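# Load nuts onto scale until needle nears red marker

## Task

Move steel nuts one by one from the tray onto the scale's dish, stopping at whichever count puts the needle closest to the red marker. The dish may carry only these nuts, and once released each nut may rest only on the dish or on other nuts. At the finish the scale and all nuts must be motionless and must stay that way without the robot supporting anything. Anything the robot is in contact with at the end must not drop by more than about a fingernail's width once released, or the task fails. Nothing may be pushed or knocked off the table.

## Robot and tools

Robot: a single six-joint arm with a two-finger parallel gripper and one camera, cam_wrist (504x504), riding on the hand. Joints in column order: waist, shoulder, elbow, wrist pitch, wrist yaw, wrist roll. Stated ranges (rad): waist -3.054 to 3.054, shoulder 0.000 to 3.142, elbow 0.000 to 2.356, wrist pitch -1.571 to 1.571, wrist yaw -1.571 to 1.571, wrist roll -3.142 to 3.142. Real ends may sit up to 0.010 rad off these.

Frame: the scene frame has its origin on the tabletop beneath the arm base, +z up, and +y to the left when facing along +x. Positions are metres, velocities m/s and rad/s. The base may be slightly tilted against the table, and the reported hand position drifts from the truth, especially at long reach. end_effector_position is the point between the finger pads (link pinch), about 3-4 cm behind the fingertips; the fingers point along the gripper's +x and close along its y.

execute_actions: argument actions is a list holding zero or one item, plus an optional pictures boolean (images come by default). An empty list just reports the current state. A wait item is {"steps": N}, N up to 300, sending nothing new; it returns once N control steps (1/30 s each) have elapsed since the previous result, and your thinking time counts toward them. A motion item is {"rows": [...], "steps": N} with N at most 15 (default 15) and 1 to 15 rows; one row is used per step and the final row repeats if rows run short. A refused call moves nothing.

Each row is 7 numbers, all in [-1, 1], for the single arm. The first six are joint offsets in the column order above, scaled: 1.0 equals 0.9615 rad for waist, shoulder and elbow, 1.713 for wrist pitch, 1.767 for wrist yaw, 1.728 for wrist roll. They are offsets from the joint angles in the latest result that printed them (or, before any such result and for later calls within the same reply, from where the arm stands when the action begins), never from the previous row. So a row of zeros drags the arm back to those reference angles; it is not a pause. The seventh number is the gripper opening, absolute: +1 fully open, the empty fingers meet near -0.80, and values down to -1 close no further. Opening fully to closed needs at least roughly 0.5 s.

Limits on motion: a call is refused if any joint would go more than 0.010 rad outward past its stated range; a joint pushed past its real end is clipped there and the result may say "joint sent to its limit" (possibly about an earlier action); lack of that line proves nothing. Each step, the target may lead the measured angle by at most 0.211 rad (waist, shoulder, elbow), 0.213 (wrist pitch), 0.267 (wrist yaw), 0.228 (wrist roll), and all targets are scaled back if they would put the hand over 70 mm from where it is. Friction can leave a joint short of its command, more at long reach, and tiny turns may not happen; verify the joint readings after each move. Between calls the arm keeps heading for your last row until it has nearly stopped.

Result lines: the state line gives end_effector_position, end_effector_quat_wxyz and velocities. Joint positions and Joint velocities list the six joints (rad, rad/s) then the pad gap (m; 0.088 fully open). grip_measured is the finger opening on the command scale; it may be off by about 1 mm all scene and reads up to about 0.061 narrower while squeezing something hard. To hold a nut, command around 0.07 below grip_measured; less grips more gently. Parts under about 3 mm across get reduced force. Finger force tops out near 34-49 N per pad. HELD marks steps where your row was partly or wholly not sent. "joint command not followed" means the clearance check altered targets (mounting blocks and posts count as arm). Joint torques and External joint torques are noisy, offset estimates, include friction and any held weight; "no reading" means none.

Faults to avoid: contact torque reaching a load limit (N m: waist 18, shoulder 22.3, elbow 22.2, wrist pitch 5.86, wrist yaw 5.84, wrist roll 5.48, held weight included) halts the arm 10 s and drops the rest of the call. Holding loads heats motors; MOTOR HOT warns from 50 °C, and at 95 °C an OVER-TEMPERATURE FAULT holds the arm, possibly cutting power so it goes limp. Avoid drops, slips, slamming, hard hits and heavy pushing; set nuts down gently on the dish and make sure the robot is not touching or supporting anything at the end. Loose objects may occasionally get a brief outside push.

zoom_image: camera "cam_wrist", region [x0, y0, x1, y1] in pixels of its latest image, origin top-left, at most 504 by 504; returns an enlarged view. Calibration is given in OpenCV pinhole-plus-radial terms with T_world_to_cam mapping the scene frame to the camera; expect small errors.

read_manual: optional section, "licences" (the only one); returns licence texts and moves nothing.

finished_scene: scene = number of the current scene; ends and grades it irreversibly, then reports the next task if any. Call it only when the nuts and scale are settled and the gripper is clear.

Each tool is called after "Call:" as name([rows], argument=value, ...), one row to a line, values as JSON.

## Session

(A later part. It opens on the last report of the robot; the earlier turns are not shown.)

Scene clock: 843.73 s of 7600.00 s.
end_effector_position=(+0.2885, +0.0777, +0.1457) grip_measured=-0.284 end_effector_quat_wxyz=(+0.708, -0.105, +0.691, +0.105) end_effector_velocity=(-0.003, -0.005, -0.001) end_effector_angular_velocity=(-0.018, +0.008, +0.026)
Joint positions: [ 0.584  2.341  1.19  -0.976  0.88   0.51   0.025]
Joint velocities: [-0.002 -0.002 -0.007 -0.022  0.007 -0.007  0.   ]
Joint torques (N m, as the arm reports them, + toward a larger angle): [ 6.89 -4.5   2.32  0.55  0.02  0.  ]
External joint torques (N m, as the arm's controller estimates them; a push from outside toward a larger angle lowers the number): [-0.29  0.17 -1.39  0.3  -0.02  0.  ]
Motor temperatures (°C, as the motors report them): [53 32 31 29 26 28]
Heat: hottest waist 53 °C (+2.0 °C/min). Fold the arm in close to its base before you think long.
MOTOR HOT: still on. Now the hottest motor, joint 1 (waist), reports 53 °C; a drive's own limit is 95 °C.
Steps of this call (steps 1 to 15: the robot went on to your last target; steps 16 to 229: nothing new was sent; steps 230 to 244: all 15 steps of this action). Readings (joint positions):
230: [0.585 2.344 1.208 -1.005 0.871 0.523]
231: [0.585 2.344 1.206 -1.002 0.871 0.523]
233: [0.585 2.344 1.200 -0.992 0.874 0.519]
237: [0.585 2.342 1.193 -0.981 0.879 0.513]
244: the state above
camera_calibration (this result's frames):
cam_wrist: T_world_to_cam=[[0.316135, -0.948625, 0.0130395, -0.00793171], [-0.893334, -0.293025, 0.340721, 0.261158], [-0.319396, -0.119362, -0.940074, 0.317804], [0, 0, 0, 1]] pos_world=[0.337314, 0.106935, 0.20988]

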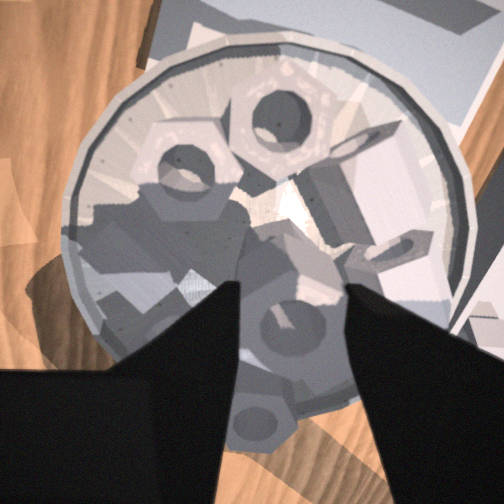

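Contact. Release and go to dial view.

Call:
execute_actions([
  {"rows":[[0.003,0,0.004,0,0,0,-0.35],[0.003,0,0.004,0,0,0,-0.3],[0.003,0,0.004,0,0,0,-0.26],[0.003,0,0.004,0,0,0,-0.22],[0.003,0,0.004,0,0,0,-0.18],[0.003,0,0.004,0,0,0,-0.1],[0.003,0,0.004,0,0,0,0],[0.003,0,0.004,0,0,0,0.1],[0.003,0,0.004,0,0,0,0.1],[0.02,0,0.02,-0.025,-0.005,0.01,0.1],[0.04,-0.01,0.04,-0.05,-0.01,0.02,0.1],[0.06,-0.015,0.055,-0.075,-0.015,0.03,0.1],[0.08,-0.02,0.08,-0.1,-0.02,0.04,0.1],[0.1,-0.04,0.12,-0.13,-0.02,0.06,0.3],[0.148,-0.215,0.43,-0.205,0.004,0.137,0.9]]},
], pictures=false)

Call:
execute_actions([
  {"steps":75},
])

Call:
zoom_image(camera="cam_wrist", region=[110,70,350,240])

Scene clock: 855.10 s of 7600.00 s.
end_effector_position=(+0.2892, +0.0721, +0.1721) grip_measured=+0.183 end_effector_quat_wxyz=(+0.709, -0.113, +0.688, +0.104) end_effector_velocity=(+0.112, -0.067, +0.288) end_effector_angular_velocity=(+0.182, -0.468, -0.660)
Joint positions: [ 0.64   2.325  1.25  -1.112  0.862  0.577  0.048]
Joint velocities: [ 0.457 -0.413  0.579 -0.784 -0.007  0.755  0.175]
Joint torques (N m, as the arm reports them, + toward a larger angle): [  8.28 -10.33   6.53   0.06   0.21   0.12]
External joint torques (N m, as the arm's controller estimates them; a push from outside toward a larger angle lowers the number): [ 1.28 -1.39  0.03 -0.33 -0.13  0.09]
Motor temperatures (°C, as the motors report them): [52 32 30 29 26 28]
Heat: hottest waist 52 °C (+1.0 °C/min). Fold the arm in close to its base before you think long.
MOTOR HOT: still on. Now the hottest motor, joint 1 (waist), reports 52 °C; a drive's own limit is 95 °C.
Steps of this call (steps 1 to 15: the robot went on to your last target; steps 16 to 326: nothing new was sent; steps 327 to 341: all 15 steps of this action). Readings (joint positions):
327: [0.585 2.340 1.190 -0.975 0.880 0.510]
328: [0.586 2.340 1.190 -0.975 0.881 0.510]
330: [0.588 2.340 1.190 -0.975 0.881 0.510]
334: [0.589 2.340 1.190 -0.975 0.881 0.510]
341: the state above

Scene clock: 857.60 s of 7600.00 s.
end_effector_position=(+0.3619, +0.0133, +0.2969) grip_measured=+0.898 end_effector_quat_wxyz=(+0.791, +0.074, +0.607, +0.032) end_effector_velocity=(+0.002, -0.001, -0.001) end_effector_angular_velocity=(+0.006, +0.003, +0.011)
Joint positions: [ 0.728  2.132  1.598 -1.324  0.884  0.745  0.083]
Joint velocities: [-0.007 -0.002  0.002  0.007 -0.007 -0.022 -0.   ]
Joint torques (N m, as the arm reports them, + toward a larger angle): [ 8.68 -3.32  4.74  0.25  0.17  0.1 ]
External joint torques (N m, as the arm's controller estimates them; a push from outside toward a larger angle lowers the number): [ 1.32  0.17  0.4  -0.44  0.09  0.1 ]
Motor temperatures (°C, as the motors report them): [52 32 31 29 26 28]
Heat: hottest waist 52 °C (+1.0 °C/min). Fold the arm in close to its base before you think long.
MOTOR HOT: still on. Now the hottest motor, joint 1 (waist), reports 52 °C; a drive's own limit is 95 °C.
Steps of this call (steps 1 to 30: the robot went on to your last target; steps 31 to 75: nothing new was sent). Readings (joint positions):
1: [0.655 2.310 1.272 -1.141 0.862 0.600]
2: [0.668 2.289 1.299 -1.169 0.862 0.622]
4: [0.689 2.242 1.366 -1.214 0.867 0.659]
8: [0.715 2.170 1.517 -1.278 0.879 0.713]
75: the state above
The arm was judged still, so your last target was given up. Only a new action makes it travel on or press farther. Fingers that are still opening or closing keep moving.
camera_calibration (this result's frames):
cam_wrist: T_world_to_cam=[[-0.018402, -0.989767, -0.141502, 0.0733278], [-0.994169, 0.00307414, 0.107787, 0.358007], [-0.106249, 0.14266, -0.984052, 0.408129], [0, 0, 0, 1]] pos_world=[0.400632, 0.013253, 0.373408]

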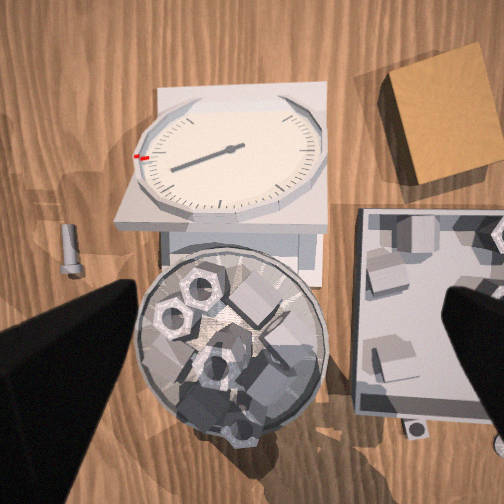

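Region (110, 70, 350, 240) of cam_wrist's 504x504 image, scaled by 2.100, with more detail than that image has; it fills the top 357 rows of this view, and the rest is white.

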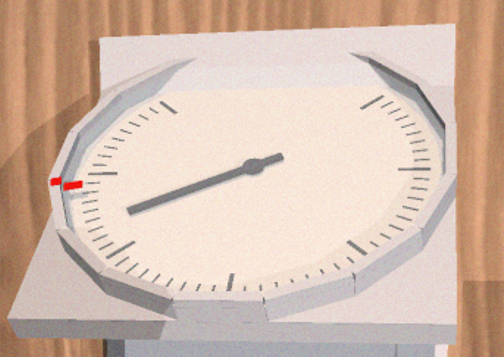

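Call:
execute_actions([
  {"rows":[[-0.06,-0.1,-0.09,0,0.01,0.1,0.1],[-0.12,-0.2,-0.18,0.03,0.02,0.2,0.1],[-0.18,-0.313,-0.27,0.06,0.03,0.3,0.1],[-0.24,-0.313,-0.36,0.09,0.04,0.495,0.1],[-0.3,-0.313,-0.45,0.12,0.05,0.495,0.1],[-0.36,-0.313,-0.54,0.16,0.063,0.495,0.1],[-0.42,-0.313,-0.62,0.22,0.063,0.495,0.1],[-0.48,-0.313,-0.7,0.29,0.063,0.495,0.1],[-0.577,-0.313,-0.783,0.397,0.063,0.495,0.1]]},
], pictures=false)

Call:
execute_actions([
  {"steps":30},
])

Scene clock: 868.80 s of 7600.00 s.
end_effector_position=(+0.3219, -0.0775, +0.1220) grip_measured=+0.116 end_effector_quat_wxyz=(+0.597, +0.413, +0.574, -0.379) end_effector_velocity=(-0.272, +0.043, -0.372) end_effector_angular_velocity=(-0.067, +0.659, -1.993)
Joint positions: [ 0.246  1.849  1.059 -0.833  0.985  1.403  0.045]
Joint velocities: [-0.794 -0.105 -1.409  1.341  0.081  1.531 -0.006]
Joint torques (N m, as the arm reports them, + toward a larger angle): [ 9.51 -4.56  2.41  0.32  0.15  0.1 ]
External joint torques (N m, as the arm's controller estimates them; a push from outside toward a larger angle lowers the number): [ 1.19 -0.94 -0.48  0.11  0.19  0.11]
Motor temperatures (°C, as the motors report them): [53 32 31 29 26 28]
Heat: hottest waist 53 °C (+2.0 °C/min). Fold the arm in close to its base before you think long.
MOTOR HOT: still on. Now the hottest motor, joint 1 (waist), reports 53 °C; a drive's own limit is 95 °C.
Steps of this call (steps 1 to 321: nothing new was sent; steps 322 to 336: all 15 steps of this action). Readings (joint positions):
322: [0.726 2.121 1.589 -1.320 0.884 0.779]
323: [0.717 2.096 1.560 -1.310 0.887 0.829]
325: [0.669 2.024 1.478 -1.280 0.901 0.915]
329: [0.509 1.897 1.338 -1.132 0.956 1.085]
336: the state above

Scene clock: 869.80 s of 7600.00 s.
end_effector_position=(+0.2788, -0.0628, +0.0829) grip_measured=+0.102 end_effector_quat_wxyz=(+0.534, +0.460, +0.541, -0.458) end_effector_velocity=(+0.002, +0.001, +0.001) end_effector_angular_velocity=(+0.009, -0.007, -0.016)
Joint positions: [ 0.178  1.836  0.851 -0.646  0.99   1.598  0.044]
Joint velocities: [ 0.002 -0.002  0.002  0.007 -0.007  0.007 -0.   ]
Joint torques (N m, as the arm reports them, + toward a larger angle): [ 6.55 -4.21  2.15  0.23  0.28  0.15]
External joint torques (N m, as the arm's controller estimates them; a push from outside toward a larger angle lowers the number): [ 0.46 -0.74 -0.41  0.07  0.22  0.15]
Motor temperatures (°C, as the motors report them): [53 32 31 29 26 28]
Heat: hottest waist 53 °C (+2.0 °C/min). Fold the arm in close to its base before you think long.
MOTOR HOT: still on. Now the hottest motor, joint 1 (waist), reports 53 °C; a drive's own limit is 95 °C.
Steps of this call (steps 1 to 30: the robot went on to your last target). Readings (joint positions):
1: [0.223 1.846 1.012 -0.789 0.987 1.449]
2: [0.208 1.844 0.970 -0.757 0.987 1.485]
4: [0.193 1.844 0.910 -0.714 0.987 1.533]
8: [0.184 1.840 0.869 -0.668 0.989 1.576]
30: the state above
The arm was judged still, so your last target was given up. Only a new action makes it travel on or press farther. Fingers that are still opening or closing keep moving.
camera_calibration (this result's frames):
cam_wrist: T_world_to_cam=[[-0.98371, -0.179314, 0.0126619, 0.273404], [-0.16192, 0.914474, 0.370835, 0.102084], [-0.078075, 0.362744, -0.928613, 0.200919], [0, 0, 0, 1]] pos_world=[0.301166, -0.11721, 0.145258]

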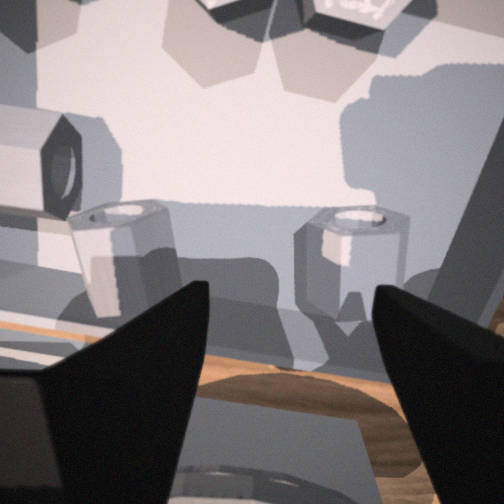

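Call:
execute_actions([
  {"rows":[[-0.01,-0.03,-0.04,0.01,0,0,0.03],[-0.02,-0.065,-0.08,0.025,0,0,0.03],[-0.042,-0.096,-0.131,0.053,0,-0.015,0.03]]},
], pictures=false)

Call:
execute_actions([
  {"steps":8},
])

Scene clock: 878.73 s of 7600.00 s.
end_effector_position=(+0.2557, -0.0697, +0.0745) grip_measured=+0.034 end_effector_quat_wxyz=(+0.525, +0.471, +0.531, -0.469) end_effector_velocity=(-0.006, -0.000, -0.002) end_effector_angular_velocity=(+0.007, +0.006, -0.013)
Joint positions: [ 0.143  1.75   0.733 -0.56   0.99   1.575  0.041]
Joint velocities: [-0.007 -0.017 -0.022  0.007 -0.007  0.007 -0.001]
Joint torques (N m, as the arm reports them, + toward a larger angle): [ 6.04 -3.8   1.68  0.26  0.04 -0.06]
External joint torques (N m, as the arm's controller estimates them; a push from outside toward a larger angle lowers the number): [ 0.59 -0.7  -0.65  0.1  -0.01 -0.06]
Motor temperatures (°C, as the motors report them): [52 32 31 29 26 28]
Heat: hottest waist 52 °C (+0.0 °C/min). Fold the arm in close to its base before you think long.
MOTOR HOT: still on. Now the hottest motor, joint 1 (waist), reports 52 °C; a drive's own limit is 95 °C.
Steps of this call (steps 1 to 253: nothing new was sent; steps 254 to 268: all 15 steps of this action). Readings (joint positions):
254: [0.178 1.833 0.847 -0.641 0.990 1.598]
255: [0.177 1.824 0.836 -0.631 0.990 1.598]
257: [0.166 1.791 0.793 -0.604 0.990 1.590]
261: [0.146 1.761 0.747 -0.574 0.990 1.580]
268: the state above

Scene clock: 879.00 s of 7600.00 s.
end_effector_position=(+0.2552, -0.0697, +0.0743) grip_measured=+0.033 end_effector_quat_wxyz=(+0.525, +0.471, +0.531, -0.469) end_effector_velocity=(-0.003, -0.002, -0.000) end_effector_angular_velocity=(-0.008, +0.005, +0.012)
Joint positions: [ 0.143  1.749  0.731 -0.559  0.99   1.574  0.041]
Joint velocities: [-0.002 -0.007 -0.007 -0.007  0.007 -0.007  0.   ]
Joint torques (N m, as the arm reports them, + toward a larger angle): [ 5.87 -4.07  2.07  0.31  0.1  -0.03]
External joint torques (N m, as the arm's controller estimates them; a push from outside toward a larger angle lowers the number): [ 0.47 -0.98 -0.22  0.17  0.05 -0.03]
Motor temperatures (°C, as the motors report them): [52 32 31 29 26 28]
Heat: hottest waist 52 °C (+0.0 °C/min). Fold the arm in close to its base before you think long.
MOTOR HOT: still on. Now the hottest motor, joint 1 (waist), reports 52 °C; a drive's own limit is 95 °C.
Steps of this call (steps 1 to 8: the robot went on to your last target). Readings (joint positions):
1: [0.143 1.750 0.733 -0.560 0.990 1.575]
2: [0.143 1.750 0.732 -0.560 0.990 1.575]
4: [0.143 1.749 0.731 -0.559 0.990 1.575]
8: the state above
camera_calibration (this result's frames):
cam_wrist: T_world_to_cam=[[-0.990336, -0.138126, 0.0125235, 0.253614], [-0.123647, 0.920201, 0.371406, 0.098384], [-0.0628248, 0.366268, -0.928386, 0.189936], [0, 0, 0, 1]] pos_world=[0.275261, -0.12507, 0.136618]

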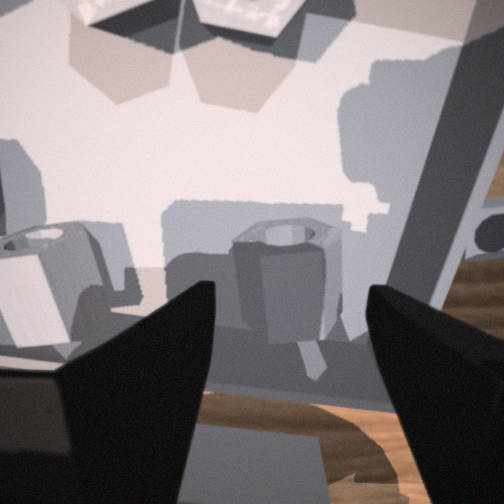

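Call:
execute_actions([
  {"rows":[[-0.012,0,-0.008,0.012,0,-0.04,0],[-0.023,0,-0.015,0.025,0,-0.06,0],[-0.034,0,-0.022,0.037,0,-0.072,0],[-0.045,0,-0.029,0.05,0,-0.083,0],[-0.056,0,-0.036,0.062,0,-0.094,0],[-0.067,0,-0.043,0.075,0,-0.105,0],[-0.078,0,-0.05,0.088,0,-0.116,0],[-0.088,0,-0.057,0.1,0,-0.127,0]]},
], pictures=false)

Call:
execute_actions([
  {"steps":8},
])

Scene clock: 893.13 s of 7600.00 s.
end_effector_position=(+0.2537, -0.0740, +0.0543) grip_measured=+0.003 end_effector_quat_wxyz=(+0.542, +0.451, +0.547, -0.451) end_effector_velocity=(-0.003, +0.000, -0.006) end_effector_angular_velocity=(+0.005, +0.001, +0.057)
Joint positions: [ 0.066  1.748  0.684 -0.399  0.99   1.366  0.039]
Joint velocities: [-0.022 -0.002 -0.022  0.051 -0.007 -0.095 -0.   ]
Joint torques (N m, as the arm reports them, + toward a larger angle): [ 5.85 -3.48  2.02  0.25  0.1   0.02]
External joint torques (N m, as the arm's controller estimates them; a push from outside toward a larger angle lowers the number): [ 0.52 -0.24  0.12  0.12  0.05  0.02]
Motor temperatures (°C, as the motors report them): [50 32 30 29 26 28]
Heat: hottest waist 50 °C (-3.0 °C/min). Fold the arm in close to its base before you think long.
MOTOR HOT: still on. Now the hottest motor, joint 1 (waist), reports 50 °C; a drive's own limit is 95 °C.
Steps of this call (steps 1 to 15: the robot went on to your last target; steps 16 to 409: nothing new was sent; steps 410 to 424: all 15 steps of this action). Readings (joint positions):
410: [0.142 1.748 0.730 -0.555 0.990 1.561]
411: [0.140 1.748 0.729 -0.547 0.990 1.541]
413: [0.130 1.748 0.723 -0.522 0.990 1.501]
417: [0.094 1.748 0.701 -0.452 0.990 1.421]
424: the state above

Scene clock: 893.40 s of 7600.00 s.
end_effector_position=(+0.2537, -0.0742, +0.0535) grip_measured=+0.002 end_effector_quat_wxyz=(+0.542, +0.450, +0.548, -0.451) end_effector_velocity=(-0.001, -0.001, -0.002) end_effector_angular_velocity=(+0.006, +0.006, -0.005)
Joint positions: [ 0.063  1.748  0.681 -0.391  0.99   1.358  0.039]
Joint velocities: [-0.012 -0.002 -0.002  0.007 -0.007 -0.007 -0.001]
Joint torques (N m, as the arm reports them, + toward a larger angle): [ 5.69 -3.3   1.63  0.24  0.07 -0.05]
External joint torques (N m, as the arm's controller estimates them; a push from outside toward a larger angle lowers the number): [ 0.39 -0.08 -0.29  0.09  0.01 -0.05]
Motor temperatures (°C, as the motors report them): [50 32 30 29 26 28]
Heat: hottest waist 50 °C (-3.0 °C/min). Fold the arm in close to its base before you think long.
MOTOR HOT: still on. Now the hottest motor, joint 1 (waist), reports 50 °C; a drive's own limit is 95 °C.
Steps of this call (steps 1 to 8: the robot went on to your last target). Readings (joint positions):
1: [0.065 1.748 0.683 -0.396 0.990 1.364]
2: [0.065 1.748 0.683 -0.395 0.990 1.363]
4: [0.064 1.748 0.682 -0.393 0.990 1.360]
8: the state above
camera_calibration (this result's frames):
cam_wrist: T_world_to_cam=[[-0.977473, -0.210614, 0.0137512, 0.243043], [-0.190909, 0.910045, 0.367928, 0.126513], [-0.090005, 0.357015, -0.929752, 0.17848], [0, 0, 0, 1]] pos_world=[0.277784, -0.127664, 0.116053]

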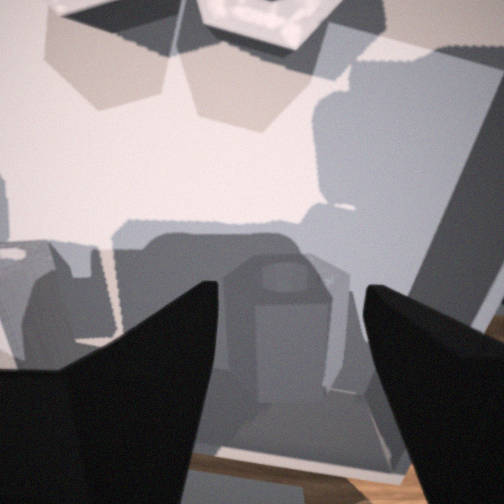

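Call:
execute_actions([
  {"rows":[[-0.018,0.014,-0.008,0.017,0,-0.015,0],[-0.018,0.014,-0.008,0.017,0,-0.015,0],[-0.018,0.014,-0.008,0.017,0,-0.015,0],[-0.018,0.014,-0.008,0.017,0,-0.015,0],[-0.018,0.014,-0.008,0.017,0,-0.015,0],[-0.018,0.014,-0.008,0.017,0,-0.015,-0.07],[-0.018,0.014,-0.008,0.017,0,-0.015,-0.13],[-0.018,0.014,-0.008,0.017,0,-0.015,-0.19],[-0.018,0.014,-0.008,0.017,0,-0.015,-0.25],[-0.018,0.014,-0.008,0.017,0,-0.015,-0.33]]},
])

Scene clock: 901.37 s of 7600.00 s.
end_effector_position=(+0.2543, -0.0744, +0.0504) grip_measured=-0.218 end_effector_quat_wxyz=(+0.543, +0.449, +0.548, -0.450) end_effector_velocity=(-0.003, +0.001, -0.000) end_effector_angular_velocity=(+0.022, +0.012, +0.028)
Joint positions: [ 0.052  1.754  0.678 -0.366  0.99   1.335  0.028]
Joint velocities: [-0.007 -0.007  0.002 -0.022 -0.022 -0.022 -0.   ]
Joint torques (N m, as the arm reports them, + toward a larger angle): [ 5.37 -2.22  1.63  0.32  0.05 -0.07]
External joint torques (N m, as the arm's controller estimates them; a push from outside toward a larger angle lowers the number): [ 0.03  1.09 -0.29  0.16  0.   -0.07]
Motor temperatures (°C, as the motors report them): [49 32 30 29 26 28]
Heat: hottest waist 49 °C (-4.0 °C/min). Fold the arm in close to its base before you think long.
MOTOR HOT: still on. Now the hottest motor, joint 1 (waist), reports 49 °C; a drive's own limit is 95 °C.
Steps of this call (steps 1 to 15: the robot went on to your last target; steps 16 to 224: nothing new was sent; steps 225 to 239: all 15 steps of this action). Readings (joint positions):
225: [0.062 1.748 0.681 -0.385 0.990 1.353]
226: [0.059 1.749 0.680 -0.380 0.990 1.348]
228: [0.055 1.751 0.680 -0.373 0.990 1.342]
232: [0.052 1.753 0.679 -0.367 0.990 1.337]
239: the state above
camera_calibration (this result's frames):
cam_wrist: T_world_to_cam=[[-0.976689, -0.214196, 0.014122, 0.243231], [-0.194224, 0.9098, 0.366798, 0.128864], [-0.091415, 0.355505, -0.930193, 0.175954], [0, 0, 0, 1]] pos_world=[0.278675, -0.127694, 0.112969]

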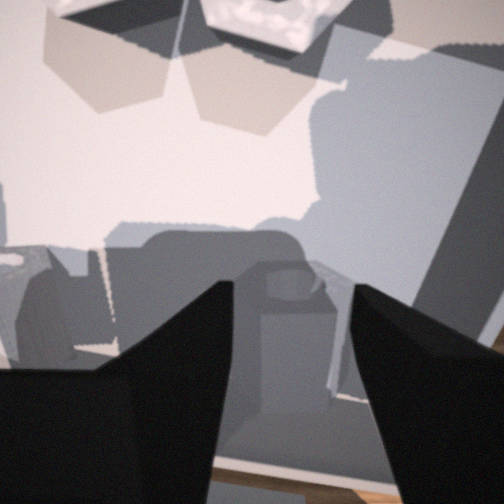

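Call:
execute_actions([
  {"rows":[[0.03,0,0.02,-0.035,0,0.02,-0.33],[0.06,0,0.04,-0.07,0,0.04,-0.33],[0.09,0,0.065,-0.105,0,0.06,-0.33],[0.12,0,0.09,-0.14,0,0.08,-0.33],[0.15,0,0.12,-0.175,0,0.1,-0.33],[0.18,0.01,0.155,-0.21,0,0.12,-0.33],[0.21,0.02,0.19,-0.245,0,0.14,-0.33],[0.24,0.03,0.23,-0.28,-0.005,0.16,-0.33],[0.27,0.045,0.27,-0.32,-0.01,0.183,-0.33],[0.3,0.06,0.31,-0.36,-0.01,0.183,-0.33],[0.33,0.075,0.36,-0.4,-0.015,0.183,-0.33],[0.36,0.09,0.41,-0.44,-0.02,0.183,-0.33],[0.39,0.105,0.46,-0.48,-0.025,0.183,-0.33],[0.428,0.12,0.506,-0.522,-0.027,0.183,-0.33]]},
], pictures=false)

Call:
execute_actions([
  {"steps":20},
], pictures=false)

Call:
execute_actions([
  {"rows":[[0.015,0.05,0.03,0,-0.005,0,-0.33],[0.03,0.1,0.06,0,-0.01,0,-0.33],[0.05,0.15,0.09,0,-0.015,0,-0.33],[0.07,0.2,0.12,0,-0.02,0,-0.33],[0.09,0.25,0.15,0,-0.025,0,-0.33],[0.11,0.3,0.18,0.005,-0.03,0,-0.33],[0.125,0.35,0.21,0.01,-0.035,0,-0.33],[0.14,0.4,0.24,0.015,-0.04,0,-0.33],[0.155,0.45,0.27,0.02,-0.045,0,-0.33],[0.17,0.5,0.3,0.025,-0.05,0,-0.33],[0.18,0.55,0.33,0.03,-0.055,0,-0.33],[0.194,0.61,0.36,0.035,-0.06,0,-0.33],[0.194,0.68,0.378,0.04,-0.063,0,-0.33]]},
], pictures=false)

Call:
execute_actions([
  {"steps":25},
])

Scene clock: 932.40 s of 7600.00 s.
end_effector_position=(+0.3049, -0.0607, +0.1573) grip_measured=-0.218 end_effector_quat_wxyz=(+0.597, +0.429, +0.564, -0.376) end_effector_velocity=(+0.141, +0.041, +0.310) end_effector_angular_velocity=(+0.074, -0.397, +0.639)
Joint positions: [ 0.384  1.833  1.055 -0.993  0.962  1.628  0.028]
Joint velocities: [ 0.803  0.295  1.077 -1.223 -0.125  0.168 -0.   ]
Joint torques (N m, as the arm reports them, + toward a larger angle): [ 6.83 -2.82  3.33 -0.46 -0.1   0.08]
External joint torques (N m, as the arm's controller estimates them; a push from outside toward a larger angle lowers the number): [ 1.07  0.33  0.81 -0.33 -0.13  0.07]
Motor temperatures (°C, as the motors report them): [47 31 29 29 26 28]
Heat: hottest waist 47 °C (-6.1 °C/min).
MOTOR HOT: cleared. Now the hottest motor, joint 1 (waist), reports 47 °C.
Steps of this call (steps 1 to 15: the robot went on to your last target; steps 16 to 916: nothing new was sent; steps 917 to 931: all 15 steps of this action). Readings (joint positions):
917: [0.054 1.754 0.680 -0.371 0.990 1.339]
918: [0.060 1.754 0.685 -0.393 0.990 1.351]
920: [0.091 1.754 0.705 -0.468 0.990 1.392]
924: [0.190 1.761 0.794 -0.659 0.990 1.506]
931: the state above

Scene clock: 933.07 s of 7600.00 s.
end_effector_position=(+0.2971, -0.0682, +0.1856) grip_measured=-0.218 end_effector_quat_wxyz=(+0.626, +0.359, +0.602, -0.342) end_effector_velocity=(-0.003, -0.005, -0.000) end_effector_angular_velocity=(-0.018, +0.013, +0.031)
Joint positions: [ 0.461  1.864  1.158 -1.256  0.948  1.649  0.028]
Joint velocities: [-0.002 -0.002  0.002 -0.037  0.007 -0.007 -0.   ]
Joint torques (N m, as the arm reports them, + toward a larger angle): [ 7.6  -2.27  4.14 -0.14 -0.1   0.11]
External joint torques (N m, as the arm's controller estimates them; a push from outside toward a larger angle lowers the number): [ 1.22  0.64  0.52 -0.36 -0.18  0.11]
Motor temperatures (°C, as the motors report them): [47 31 29 29 26 28]
Heat: hottest waist 47 °C (-5.1 °C/min).
Steps of this call (steps 1 to 20: the robot went on to your last target). Readings (joint positions):
1: [0.409 1.841 1.086 -1.037 0.959 1.633]
2: [0.427 1.846 1.109 -1.085 0.956 1.637]
4: [0.448 1.850 1.133 -1.162 0.954 1.642]
8: [0.455 1.861 1.148 -1.226 0.949 1.647]
20: the state above

Scene clock: 933.57 s of 7600.00 s.
end_effector_position=(+0.3304, +0.0837, +0.1925) grip_measured=-0.218 end_effector_quat_wxyz=(+0.661, +0.293, +0.638, -0.265) end_effector_velocity=(-0.060, +0.299, -0.092) end_effector_angular_velocity=(-0.144, +0.185, +0.556)
Joint positions: [ 0.633  2.405  1.475 -1.198  0.857  1.649  0.028]
Joint velocities: [ 0.217  1.062  0.403  0.11  -0.183 -0.022 -0.   ]
Joint torques (N m, as the arm reports them, + toward a larger angle): [ 8.56 -5.55  3.74 -0.21 -0.12  0.03]
External joint torques (N m, as the arm's controller estimates them; a push from outside toward a larger angle lowers the number): [ 1.42  0.81 -0.06 -0.07 -0.25  0.02]
Motor temperatures (°C, as the motors report them): [47 31 29 29 26 28]
Heat: hottest waist 47 °C (-5.0 °C/min).
Steps of this call (steps 1 to 15: all 15 steps of this action). Readings (joint positions):
1: [0.462 1.869 1.161 -1.259 0.947 1.649]
2: [0.464 1.883 1.170 -1.261 0.947 1.649]
4: [0.479 1.935 1.206 -1.261 0.940 1.649]
8: [0.540 2.096 1.300 -1.249 0.910 1.649]
15: the state above

Scene clock: 934.40 s of 7600.00 s.
end_effector_position=(+0.3240, +0.1107, +0.1801) grip_measured=-0.218 end_effector_quat_wxyz=(+0.662, +0.268, +0.650, -0.258) end_effector_velocity=(-0.007, -0.004, -0.003) end_effector_angular_velocity=(-0.020, +0.027, +0.040)
Joint positions: [ 0.646  2.51   1.515 -1.19   0.842  1.649  0.028]
Joint velocities: [-0.002  0.002 -0.007 -0.037 -0.007 -0.007  0.   ]
Joint torques (N m, as the arm reports them, + toward a larger angle): [ 9.77 -4.8   4.85  0.29 -0.11 -0.02]
External joint torques (N m, as the arm's controller estimates them; a push from outside toward a larger angle lowers the number): [ 1.7   0.67  0.94  0.08 -0.17 -0.01]
Motor temperatures (°C, as the motors report them): [48 31 29 29 26 28]
Heat: hottest waist 48 °C (-4.0 °C/min).
Steps of this call (steps 1 to 25: the robot went on to your last target). Readings (joint positions):
1: [0.640 2.435 1.484 -1.196 0.851 1.649]
2: [0.643 2.459 1.489 -1.196 0.846 1.649]
4: [0.645 2.488 1.493 -1.195 0.842 1.649]
8: [0.645 2.503 1.507 -1.191 0.842 1.649]
25: the state above
camera_calibration (this result's frames):
cam_wrist: T_world_to_cam=[[-0.673781, -0.738849, -0.0110024, 0.313483], [-0.694103, 0.627728, 0.352391, 0.122193], [-0.253457, 0.245071, -0.935788, 0.302941], [0, 0, 0, 1]] pos_world=[0.372816, 0.0806709, 0.243878]

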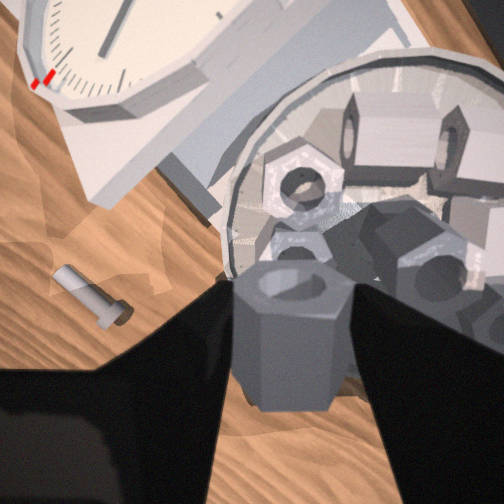

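Call:
execute_actions([
  {"rows":[[-0.018,-0.015,-0.016,0.015,0.005,-0.012,-0.33],[-0.036,-0.03,-0.032,0.03,0.01,-0.025,-0.33],[-0.054,-0.045,-0.048,0.045,0.016,-0.037,-0.33],[-0.072,-0.045,-0.064,0.06,0.022,-0.05,-0.33],[-0.09,-0.045,-0.08,0.075,0.027,-0.063,-0.33],[-0.108,-0.045,-0.096,0.09,0.033,-0.076,-0.33]]},
], pictures=false)

Call:
execute_actions([
  {"steps":10},
])

Scene clock: 945.90 s of 7600.00 s.
end_effector_position=(+0.3332, +0.0958, +0.1446) grip_measured=-0.218 end_effector_quat_wxyz=(+0.660, +0.268, +0.652, -0.260) end_effector_velocity=(+0.006, -0.004, +0.000) end_effector_angular_velocity=(-0.011, -0.040, +0.021)
Joint positions: [ 0.543  2.477  1.431 -1.044  0.892  1.525  0.028]
Joint velocities: [-0.002 -0.017 -0.017  0.037  0.037 -0.051 -0.   ]
Joint torques (N m, as the arm reports them, + toward a larger angle): [ 9.93 -6.73  3.13  0.31  0.34 -0.04]
External joint torques (N m, as the arm's controller estimates them; a push from outside toward a larger angle lowers the number): [ 1.74 -1.21 -0.57  0.1   0.27 -0.04]
Motor temperatures (°C, as the motors report them): [51 32 30 29 26 28]
Heat: hottest waist 51 °C (+0.0 °C/min). Fold the arm in close to its base before you think long.
MOTOR HOT: a motor reached 50 °C. Now the hottest motor, joint 1 (waist), reports 51 °C. The temperature limit of the motors' drives, at which the controller stops the arm, is 95 °C. To cool a motor, set the load down, stop pushing, or move to a pose that needs little force.
Steps of this call (steps 1 to 15: the robot went on to your last target; steps 16 to 330: nothing new was sent; steps 331 to 345: all 15 steps of this action). Readings (joint positions):
331: [0.645 2.510 1.515 -1.187 0.842 1.647]
332: [0.643 2.508 1.512 -1.176 0.842 1.639]
334: [0.629 2.498 1.496 -1.145 0.849 1.613]
338: [0.571 2.480 1.454 -1.078 0.881 1.554]
345: the state above

Scene clock: 946.23 s of 7600.00 s.
end_effector_position=(+0.3339, +0.0956, +0.1448) grip_measured=-0.218 end_effector_quat_wxyz=(+0.661, +0.268, +0.651, -0.259) end_effector_velocity=(-0.000, -0.001, -0.001) end_effector_angular_velocity=(-0.005, -0.004, +0.004)
Joint positions: [ 0.543  2.475  1.428 -1.039  0.895  1.52   0.028]
Joint velocities: [-0.002 -0.002 -0.007  0.007  0.007 -0.007 -0.   ]
Joint torques (N m, as the arm reports them, + toward a larger angle): [ 9.59 -6.66  3.25  0.31  0.22 -0.07]
External joint torques (N m, as the arm's controller estimates them; a push from outside toward a larger angle lowers the number): [ 1.37 -1.17 -0.44  0.08  0.15 -0.07]
Motor temperatures (°C, as the motors report them): [51 32 30 29 26 28]
Heat: hottest waist 51 °C (+0.0 °C/min). Fold the arm in close to its base before you think long.
MOTOR HOT: still on. Now the hottest motor, joint 1 (waist), reports 51 °C; a drive's own limit is 95 °C.
Steps of this call (steps 1 to 10: the robot went on to your last target). Readings (joint positions):
1: [0.543 2.477 1.430 -1.043 0.894 1.524]
2: [0.543 2.476 1.430 -1.042 0.894 1.523]
4: [0.543 2.476 1.429 -1.040 0.895 1.522]
8: [0.543 2.475 1.429 -1.039 0.895 1.521]
10: the state above
camera_calibration (this result's frames):
cam_wrist: T_world_to_cam=[[-0.675811, -0.737022, -0.00886489, 0.308822], [-0.691456, 0.629772, 0.353943, 0.149678], [-0.255281, 0.245328, -0.935225, 0.276585], [0, 0, 0, 1]] pos_world=[0.382808, 0.0654912, 0.208429]

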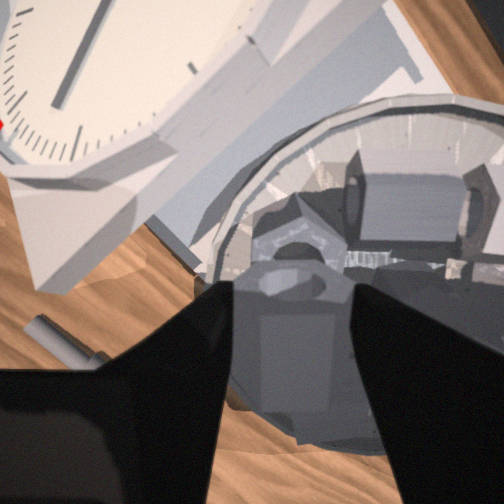

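Call:
execute_actions([
  {"rows":[[0,0,-0.012,0.002,0,0,-0.33],[0,0,-0.02,0.005,0,0,-0.33],[0,0,-0.028,0.01,0,0,-0.33],[0,0,-0.036,0.016,0,0,-0.33],[-0.003,0,-0.044,0.023,0,0,-0.33]]},
])

Scene clock: 952.60 s of 7600.00 s.
end_effector_position=(+0.3274, +0.0985, +0.1392) grip_measured=-0.218 end_effector_quat_wxyz=(+0.661, +0.268, +0.651, -0.260) end_effector_velocity=(-0.005, -0.002, -0.003) end_effector_angular_velocity=(-0.003, +0.019, +0.017)
Joint positions: [ 0.543  2.475  1.392 -1.003  0.895  1.52   0.028]
Joint velocities: [-0.007 -0.002 -0.012 -0.007 -0.007 -0.007  0.   ]
Joint torques (N m, as the arm reports them, + toward a larger angle): [ 9.32 -5.62  3.08  0.3   0.05  0.02]
External joint torques (N m, as the arm's controller estimates them; a push from outside toward a larger angle lowers the number): [ 1.2  -0.24 -0.53  0.09 -0.02  0.02]
Motor temperatures (°C, as the motors report them): [53 32 30 29 26 28]
Heat: hottest waist 53 °C (+3.0 °C/min). Fold the arm in close to its base before you think long.
MOTOR HOT: still on. Now the hottest motor, joint 1 (waist), reports 53 °C; a drive's own limit is 95 °C.
Steps of this call (steps 1 to 15: the robot went on to your last target; steps 16 to 176: nothing new was sent; steps 177 to 191: all 15 steps of this action). Readings (joint positions):
177: [0.543 2.475 1.428 -1.038 0.895 1.520]
178: [0.543 2.475 1.425 -1.037 0.895 1.520]
180: [0.543 2.475 1.418 -1.030 0.895 1.520]
184: [0.543 2.475 1.398 -1.012 0.895 1.520]
191: the state above
camera_calibration (this result's frames):
cam_wrist: T_world_to_cam=[[-0.675752, -0.737081, -0.00835355, 0.30642], [-0.691427, 0.629887, 0.353797, 0.145345], [-0.255515, 0.244855, -0.935285, 0.26911], [0, 0, 0, 1]] pos_world=[0.376321, 0.0684125, 0.202831]

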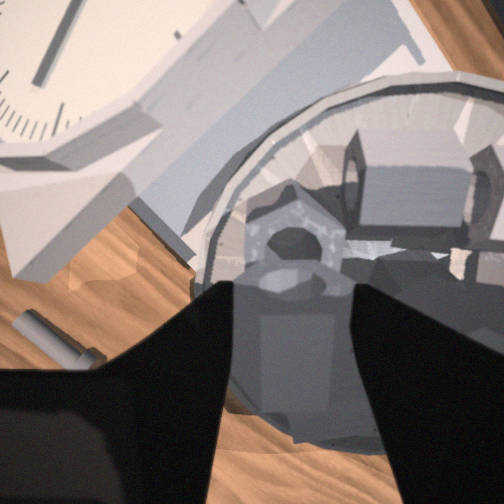

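Good. Down 4 mm.

Call:
execute_actions([
  {"rows":[[-0.007,0,-0.01,0.007,0.003,-0.004,-0.33],[-0.013,0,-0.016,0.012,0.005,-0.008,-0.33]],"steps":12},
])

Scene clock: 956.47 s of 7600.00 s.
end_effector_position=(+0.3273, +0.0989, +0.1365) grip_measured=-0.218 end_effector_quat_wxyz=(+0.662, +0.268, +0.651, -0.258) end_effector_velocity=(+0.001, -0.001, -0.001) end_effector_angular_velocity=(-0.003, -0.006, +0.000)
Joint positions: [ 0.537  2.475  1.384 -0.987  0.897  1.509  0.028]
Joint velocities: [-0.002 -0.002 -0.002  0.007  0.007 -0.007 -0.   ]
Joint torques (N m, as the arm reports them, + toward a larger angle): [ 8.97 -5.52  3.2   0.32  0.29 -0.06]
External joint torques (N m, as the arm's controller estimates them; a push from outside toward a larger angle lowers the number): [ 0.85 -0.04 -0.47  0.09  0.22 -0.06]
Motor temperatures (°C, as the motors report them): [53 32 30 29 26 28]
Heat: hottest waist 53 °C (+3.0 °C/min). Fold the arm in close to its base before you think long.
MOTOR HOT: still on. Now the hottest motor, joint 1 (waist), reports 53 °C; a drive's own limit is 95 °C.
Steps of this call (steps 1 to 15: the robot went on to your last target; steps 16 to 104: nothing new was sent; steps 105 to 116: all 12 steps of this action). Readings (joint positions):
105: [0.543 2.475 1.391 -1.001 0.895 1.520]
106: [0.542 2.475 1.390 -0.997 0.895 1.518]
108: [0.538 2.475 1.387 -0.992 0.896 1.514]
112: [0.537 2.475 1.385 -0.988 0.897 1.510]
116: the state above
camera_calibration (this result's frames):
cam_wrist: T_world_to_cam=[[-0.674548, -0.738164, -0.00999041, 0.306556], [-0.692697, 0.628204, 0.354303, 0.146484], [-0.255258, 0.245915, -0.935077, 0.266241], [0, 0, 0, 1]] pos_world=[0.376216, 0.0687936, 0.200119]

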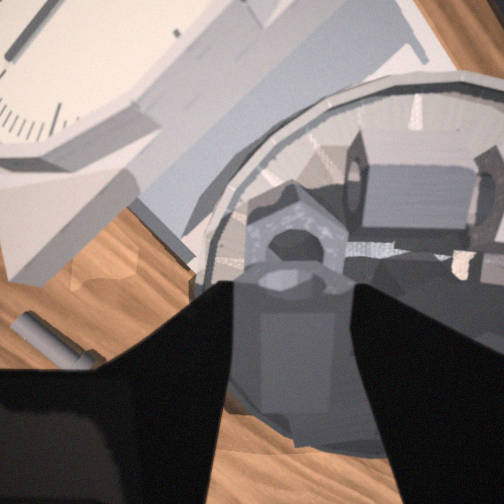

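Contact. Release, lift, view.

Call:
execute_actions([
  {"rows":[[0,0,0,0,0,0,-0.25],[0,0,0,0,0,0,-0.21],[0,0,0,0,0,0,-0.18],[0,0,0,0,0,0,-0.15],[0,0,0,0,0,0,-0.12],[0,0,0,0,0,0,-0.08],[0,0,0,0,0,0,-0.06],[0,0,0,0,0,0,-0.06],[0,0,0,0,0,0,-0.06],[0.015,0,0.016,-0.015,0,0,-0.06],[0.03,-0.004,0.032,-0.035,-0.008,0.02,-0.06],[0.05,-0.008,0.052,-0.06,-0.014,0.03,-0.06],[0.07,-0.012,0.072,-0.082,-0.02,0.04,-0.06],[0.09,-0.016,0.092,-0.105,-0.026,0.05,-0.06],[0.105,-0.024,0.11,-0.12,-0.03,0.07,-0.06]]},
], pictures=false)

Call:
execute_actions([
  {"steps":10},
], pictures=false)

Call:
execute_actions([
  {"rows":[[0.092,-0.335,0.125,-0.08,0.022,-0.51,0.9]]},
], pictures=false)

Call:
execute_actions([
  {"steps":70},
])

Scene clock: 968.57 s of 7600.00 s.
end_effector_position=(+0.3247, +0.0980, +0.1575) grip_measured=-0.073 end_effector_quat_wxyz=(+0.663, +0.260, +0.654, -0.256) end_effector_velocity=(-0.001, +0.021, +0.217) end_effector_angular_velocity=(+0.109, -0.100, -0.098)
Joint positions: [ 0.584  2.473  1.433 -1.099  0.874  1.566  0.035]
Joint velocities: [ 0.476 -0.066  0.437 -0.755 -0.256  0.549  0.004]
Joint torques (N m, as the arm reports them, + toward a larger angle): [ 9.89 -7.23  4.66 -0.14 -0.11  0.13]
External joint torques (N m, as the arm's controller estimates them; a push from outside toward a larger angle lowers the number): [ 1.41 -1.2   0.54 -0.37 -0.2   0.14]
Motor temperatures (°C, as the motors report them): [54 33 30 29 26 28]
Heat: hottest waist 54 °C (+5.0 °C/min). Fold the arm in close to its base before you think long.
MOTOR HOT: still on. Now the hottest motor, joint 1 (waist), reports 54 °C; a drive's own limit is 95 °C.
Steps of this call (steps 1 to 15: the robot went on to your last target; steps 16 to 348: nothing new was sent; steps 349 to 363: all 15 steps of this action). Readings (joint positions):
349: [0.537 2.475 1.384 -0.986 0.898 1.508]
350: [0.537 2.475 1.384 -0.986 0.898 1.508]
352: [0.538 2.475 1.384 -0.986 0.898 1.508]
356: [0.538 2.475 1.384 -0.986 0.898 1.508]
363: the state above

Scene clock: 968.90 s of 7600.00 s.
end_effector_position=(+0.3260, +0.0975, +0.1855) grip_measured=-0.063 end_effector_quat_wxyz=(+0.666, +0.273, +0.646, -0.253) end_effector_velocity=(-0.008, -0.009, -0.001) end_effector_angular_velocity=(-0.029, +0.035, +0.026)
Joint positions: [ 0.64   2.454  1.483 -1.184  0.851  1.624  0.036]
Joint velocities: [-0.002 -0.002 -0.002 -0.066 -0.007  0.022  0.   ]
Joint torques (N m, as the arm reports them, + toward a larger angle): [ 9.21 -6.15  4.62 -0.06 -0.1   0.06]
External joint torques (N m, as the arm's controller estimates them; a push from outside toward a larger angle lowers the number): [ 1.18 -0.8   0.54 -0.32 -0.19  0.07]
Motor temperatures (°C, as the motors report them): [54 33 30 29 26 28]
Heat: hottest waist 54 °C (+5.0 °C/min). Fold the arm in close to its base before you think long.
MOTOR HOT: still on. Now the hottest motor, joint 1 (waist), reports 54 °C; a drive's own limit is 95 °C.
Steps of this call (steps 1 to 10: the robot went on to your last target). Readings (joint positions):
1: [0.600 2.471 1.446 -1.120 0.868 1.581]
2: [0.614 2.467 1.457 -1.136 0.863 1.592]
4: [0.633 2.459 1.473 -1.159 0.858 1.607]
8: [0.640 2.454 1.483 -1.180 0.853 1.621]
10: the state above

Scene clock: 969.40 s of 7600.00 s.
end_effector_position=(+0.3645, +0.0144, +0.2990) grip_measured=+0.881 end_effector_quat_wxyz=(+0.781, +0.161, +0.603, -0.032) end_effector_velocity=(-0.005, -0.005, -0.002) end_effector_angular_velocity=(-0.438, -0.206, +1.508)
Joint positions: [ 0.729  2.135  1.606 -1.314  0.886  0.953  0.082]
Joint velocities: [-0.002 -0.007 -0.002 -0.037 -0.007 -1.56   0.007]
Joint torques (N m, as the arm reports them, + toward a larger angle): [ 8.59 -3.31  3.81  0.37  0.21 -0.11]
External joint torques (N m, as the arm's controller estimates them; a push from outside toward a larger angle lowers the number): [ 1.05  0.34 -0.55 -0.3   0.12 -0.1 ]
Motor temperatures (°C, as the motors report them): [54 33 30 29 26 28]
Heat: hottest waist 54 °C (+6.1 °C/min). Fold the arm in close to its base before you think long.
MOTOR HOT: still on. Now the hottest motor, joint 1 (waist), reports 54 °C; a drive's own limit is 95 °C.
Steps of this call (steps 1 to 15: all 15 steps of this action). Readings (joint positions):
1: [0.643 2.441 1.491 -1.200 0.851 1.597]
2: [0.651 2.427 1.499 -1.221 0.851 1.562]
4: [0.674 2.375 1.521 -1.248 0.857 1.492]
8: [0.714 2.231 1.574 -1.288 0.876 1.318]
15: the state above

Scene clock: 971.73 s of 7600.00 s.
end_effector_position=(+0.3640, +0.0142, +0.2990) grip_measured=+0.898 end_effector_quat_wxyz=(+0.793, +0.077, +0.603, +0.031) end_effector_velocity=(+0.000, +0.001, -0.001) end_effector_angular_velocity=(+0.008, +0.003, +0.003)
Joint positions: [ 0.73   2.135  1.606 -1.318  0.886  0.745  0.083]
Joint velocities: [-0.002 -0.002 -0.002  0.007 -0.007 -0.007 -0.   ]
Joint torques (N m, as the arm reports them, + toward a larger angle): [ 8.76 -4.01  3.94  0.29  0.23 -0.03]
External joint torques (N m, as the arm's controller estimates them; a push from outside toward a larger angle lowers the number): [ 1.39 -0.48 -0.4  -0.39  0.15 -0.02]
Motor temperatures (°C, as the motors report them): [54 33 30 29 26 28]
Heat: hottest waist 54 °C (+6.0 °C/min). Fold the arm in close to its base before you think long.
MOTOR HOT: still on. Now the hottest motor, joint 1 (waist), reports 54 °C; a drive's own limit is 95 °C.
Steps of this call (steps 1 to 30: the robot went on to your last target; steps 31 to 70: nothing new was sent). Readings (joint positions):
1: [0.729 2.135 1.606 -1.315 0.886 0.904]
2: [0.729 2.136 1.606 -1.316 0.886 0.865]
4: [0.729 2.136 1.606 -1.317 0.886 0.814]
8: [0.730 2.135 1.606 -1.318 0.886 0.768]
70: the state above
The arm was judged still, so your last target was given up. Only a new action makes it travel on or press farther. Fingers that are still opening or closing keep moving.
camera_calibration (this result's frames):
cam_wrist: T_world_to_cam=[[-0.0239004, -0.988969, -0.146183, 0.0779024], [-0.994929, 0.00924013, 0.100155, 0.362325], [-0.0976994, 0.147836, -0.984174, 0.40717], [0, 0, 0, 1]] pos_world=[0.40213, 0.0135008, 0.375826]

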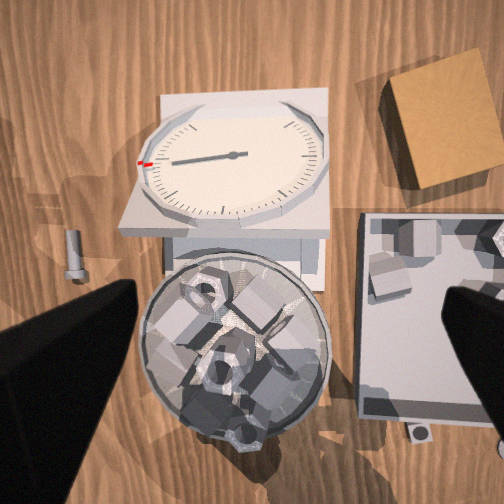

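Call:
finished_scene(scene=2)

The scene is finished: the task was done.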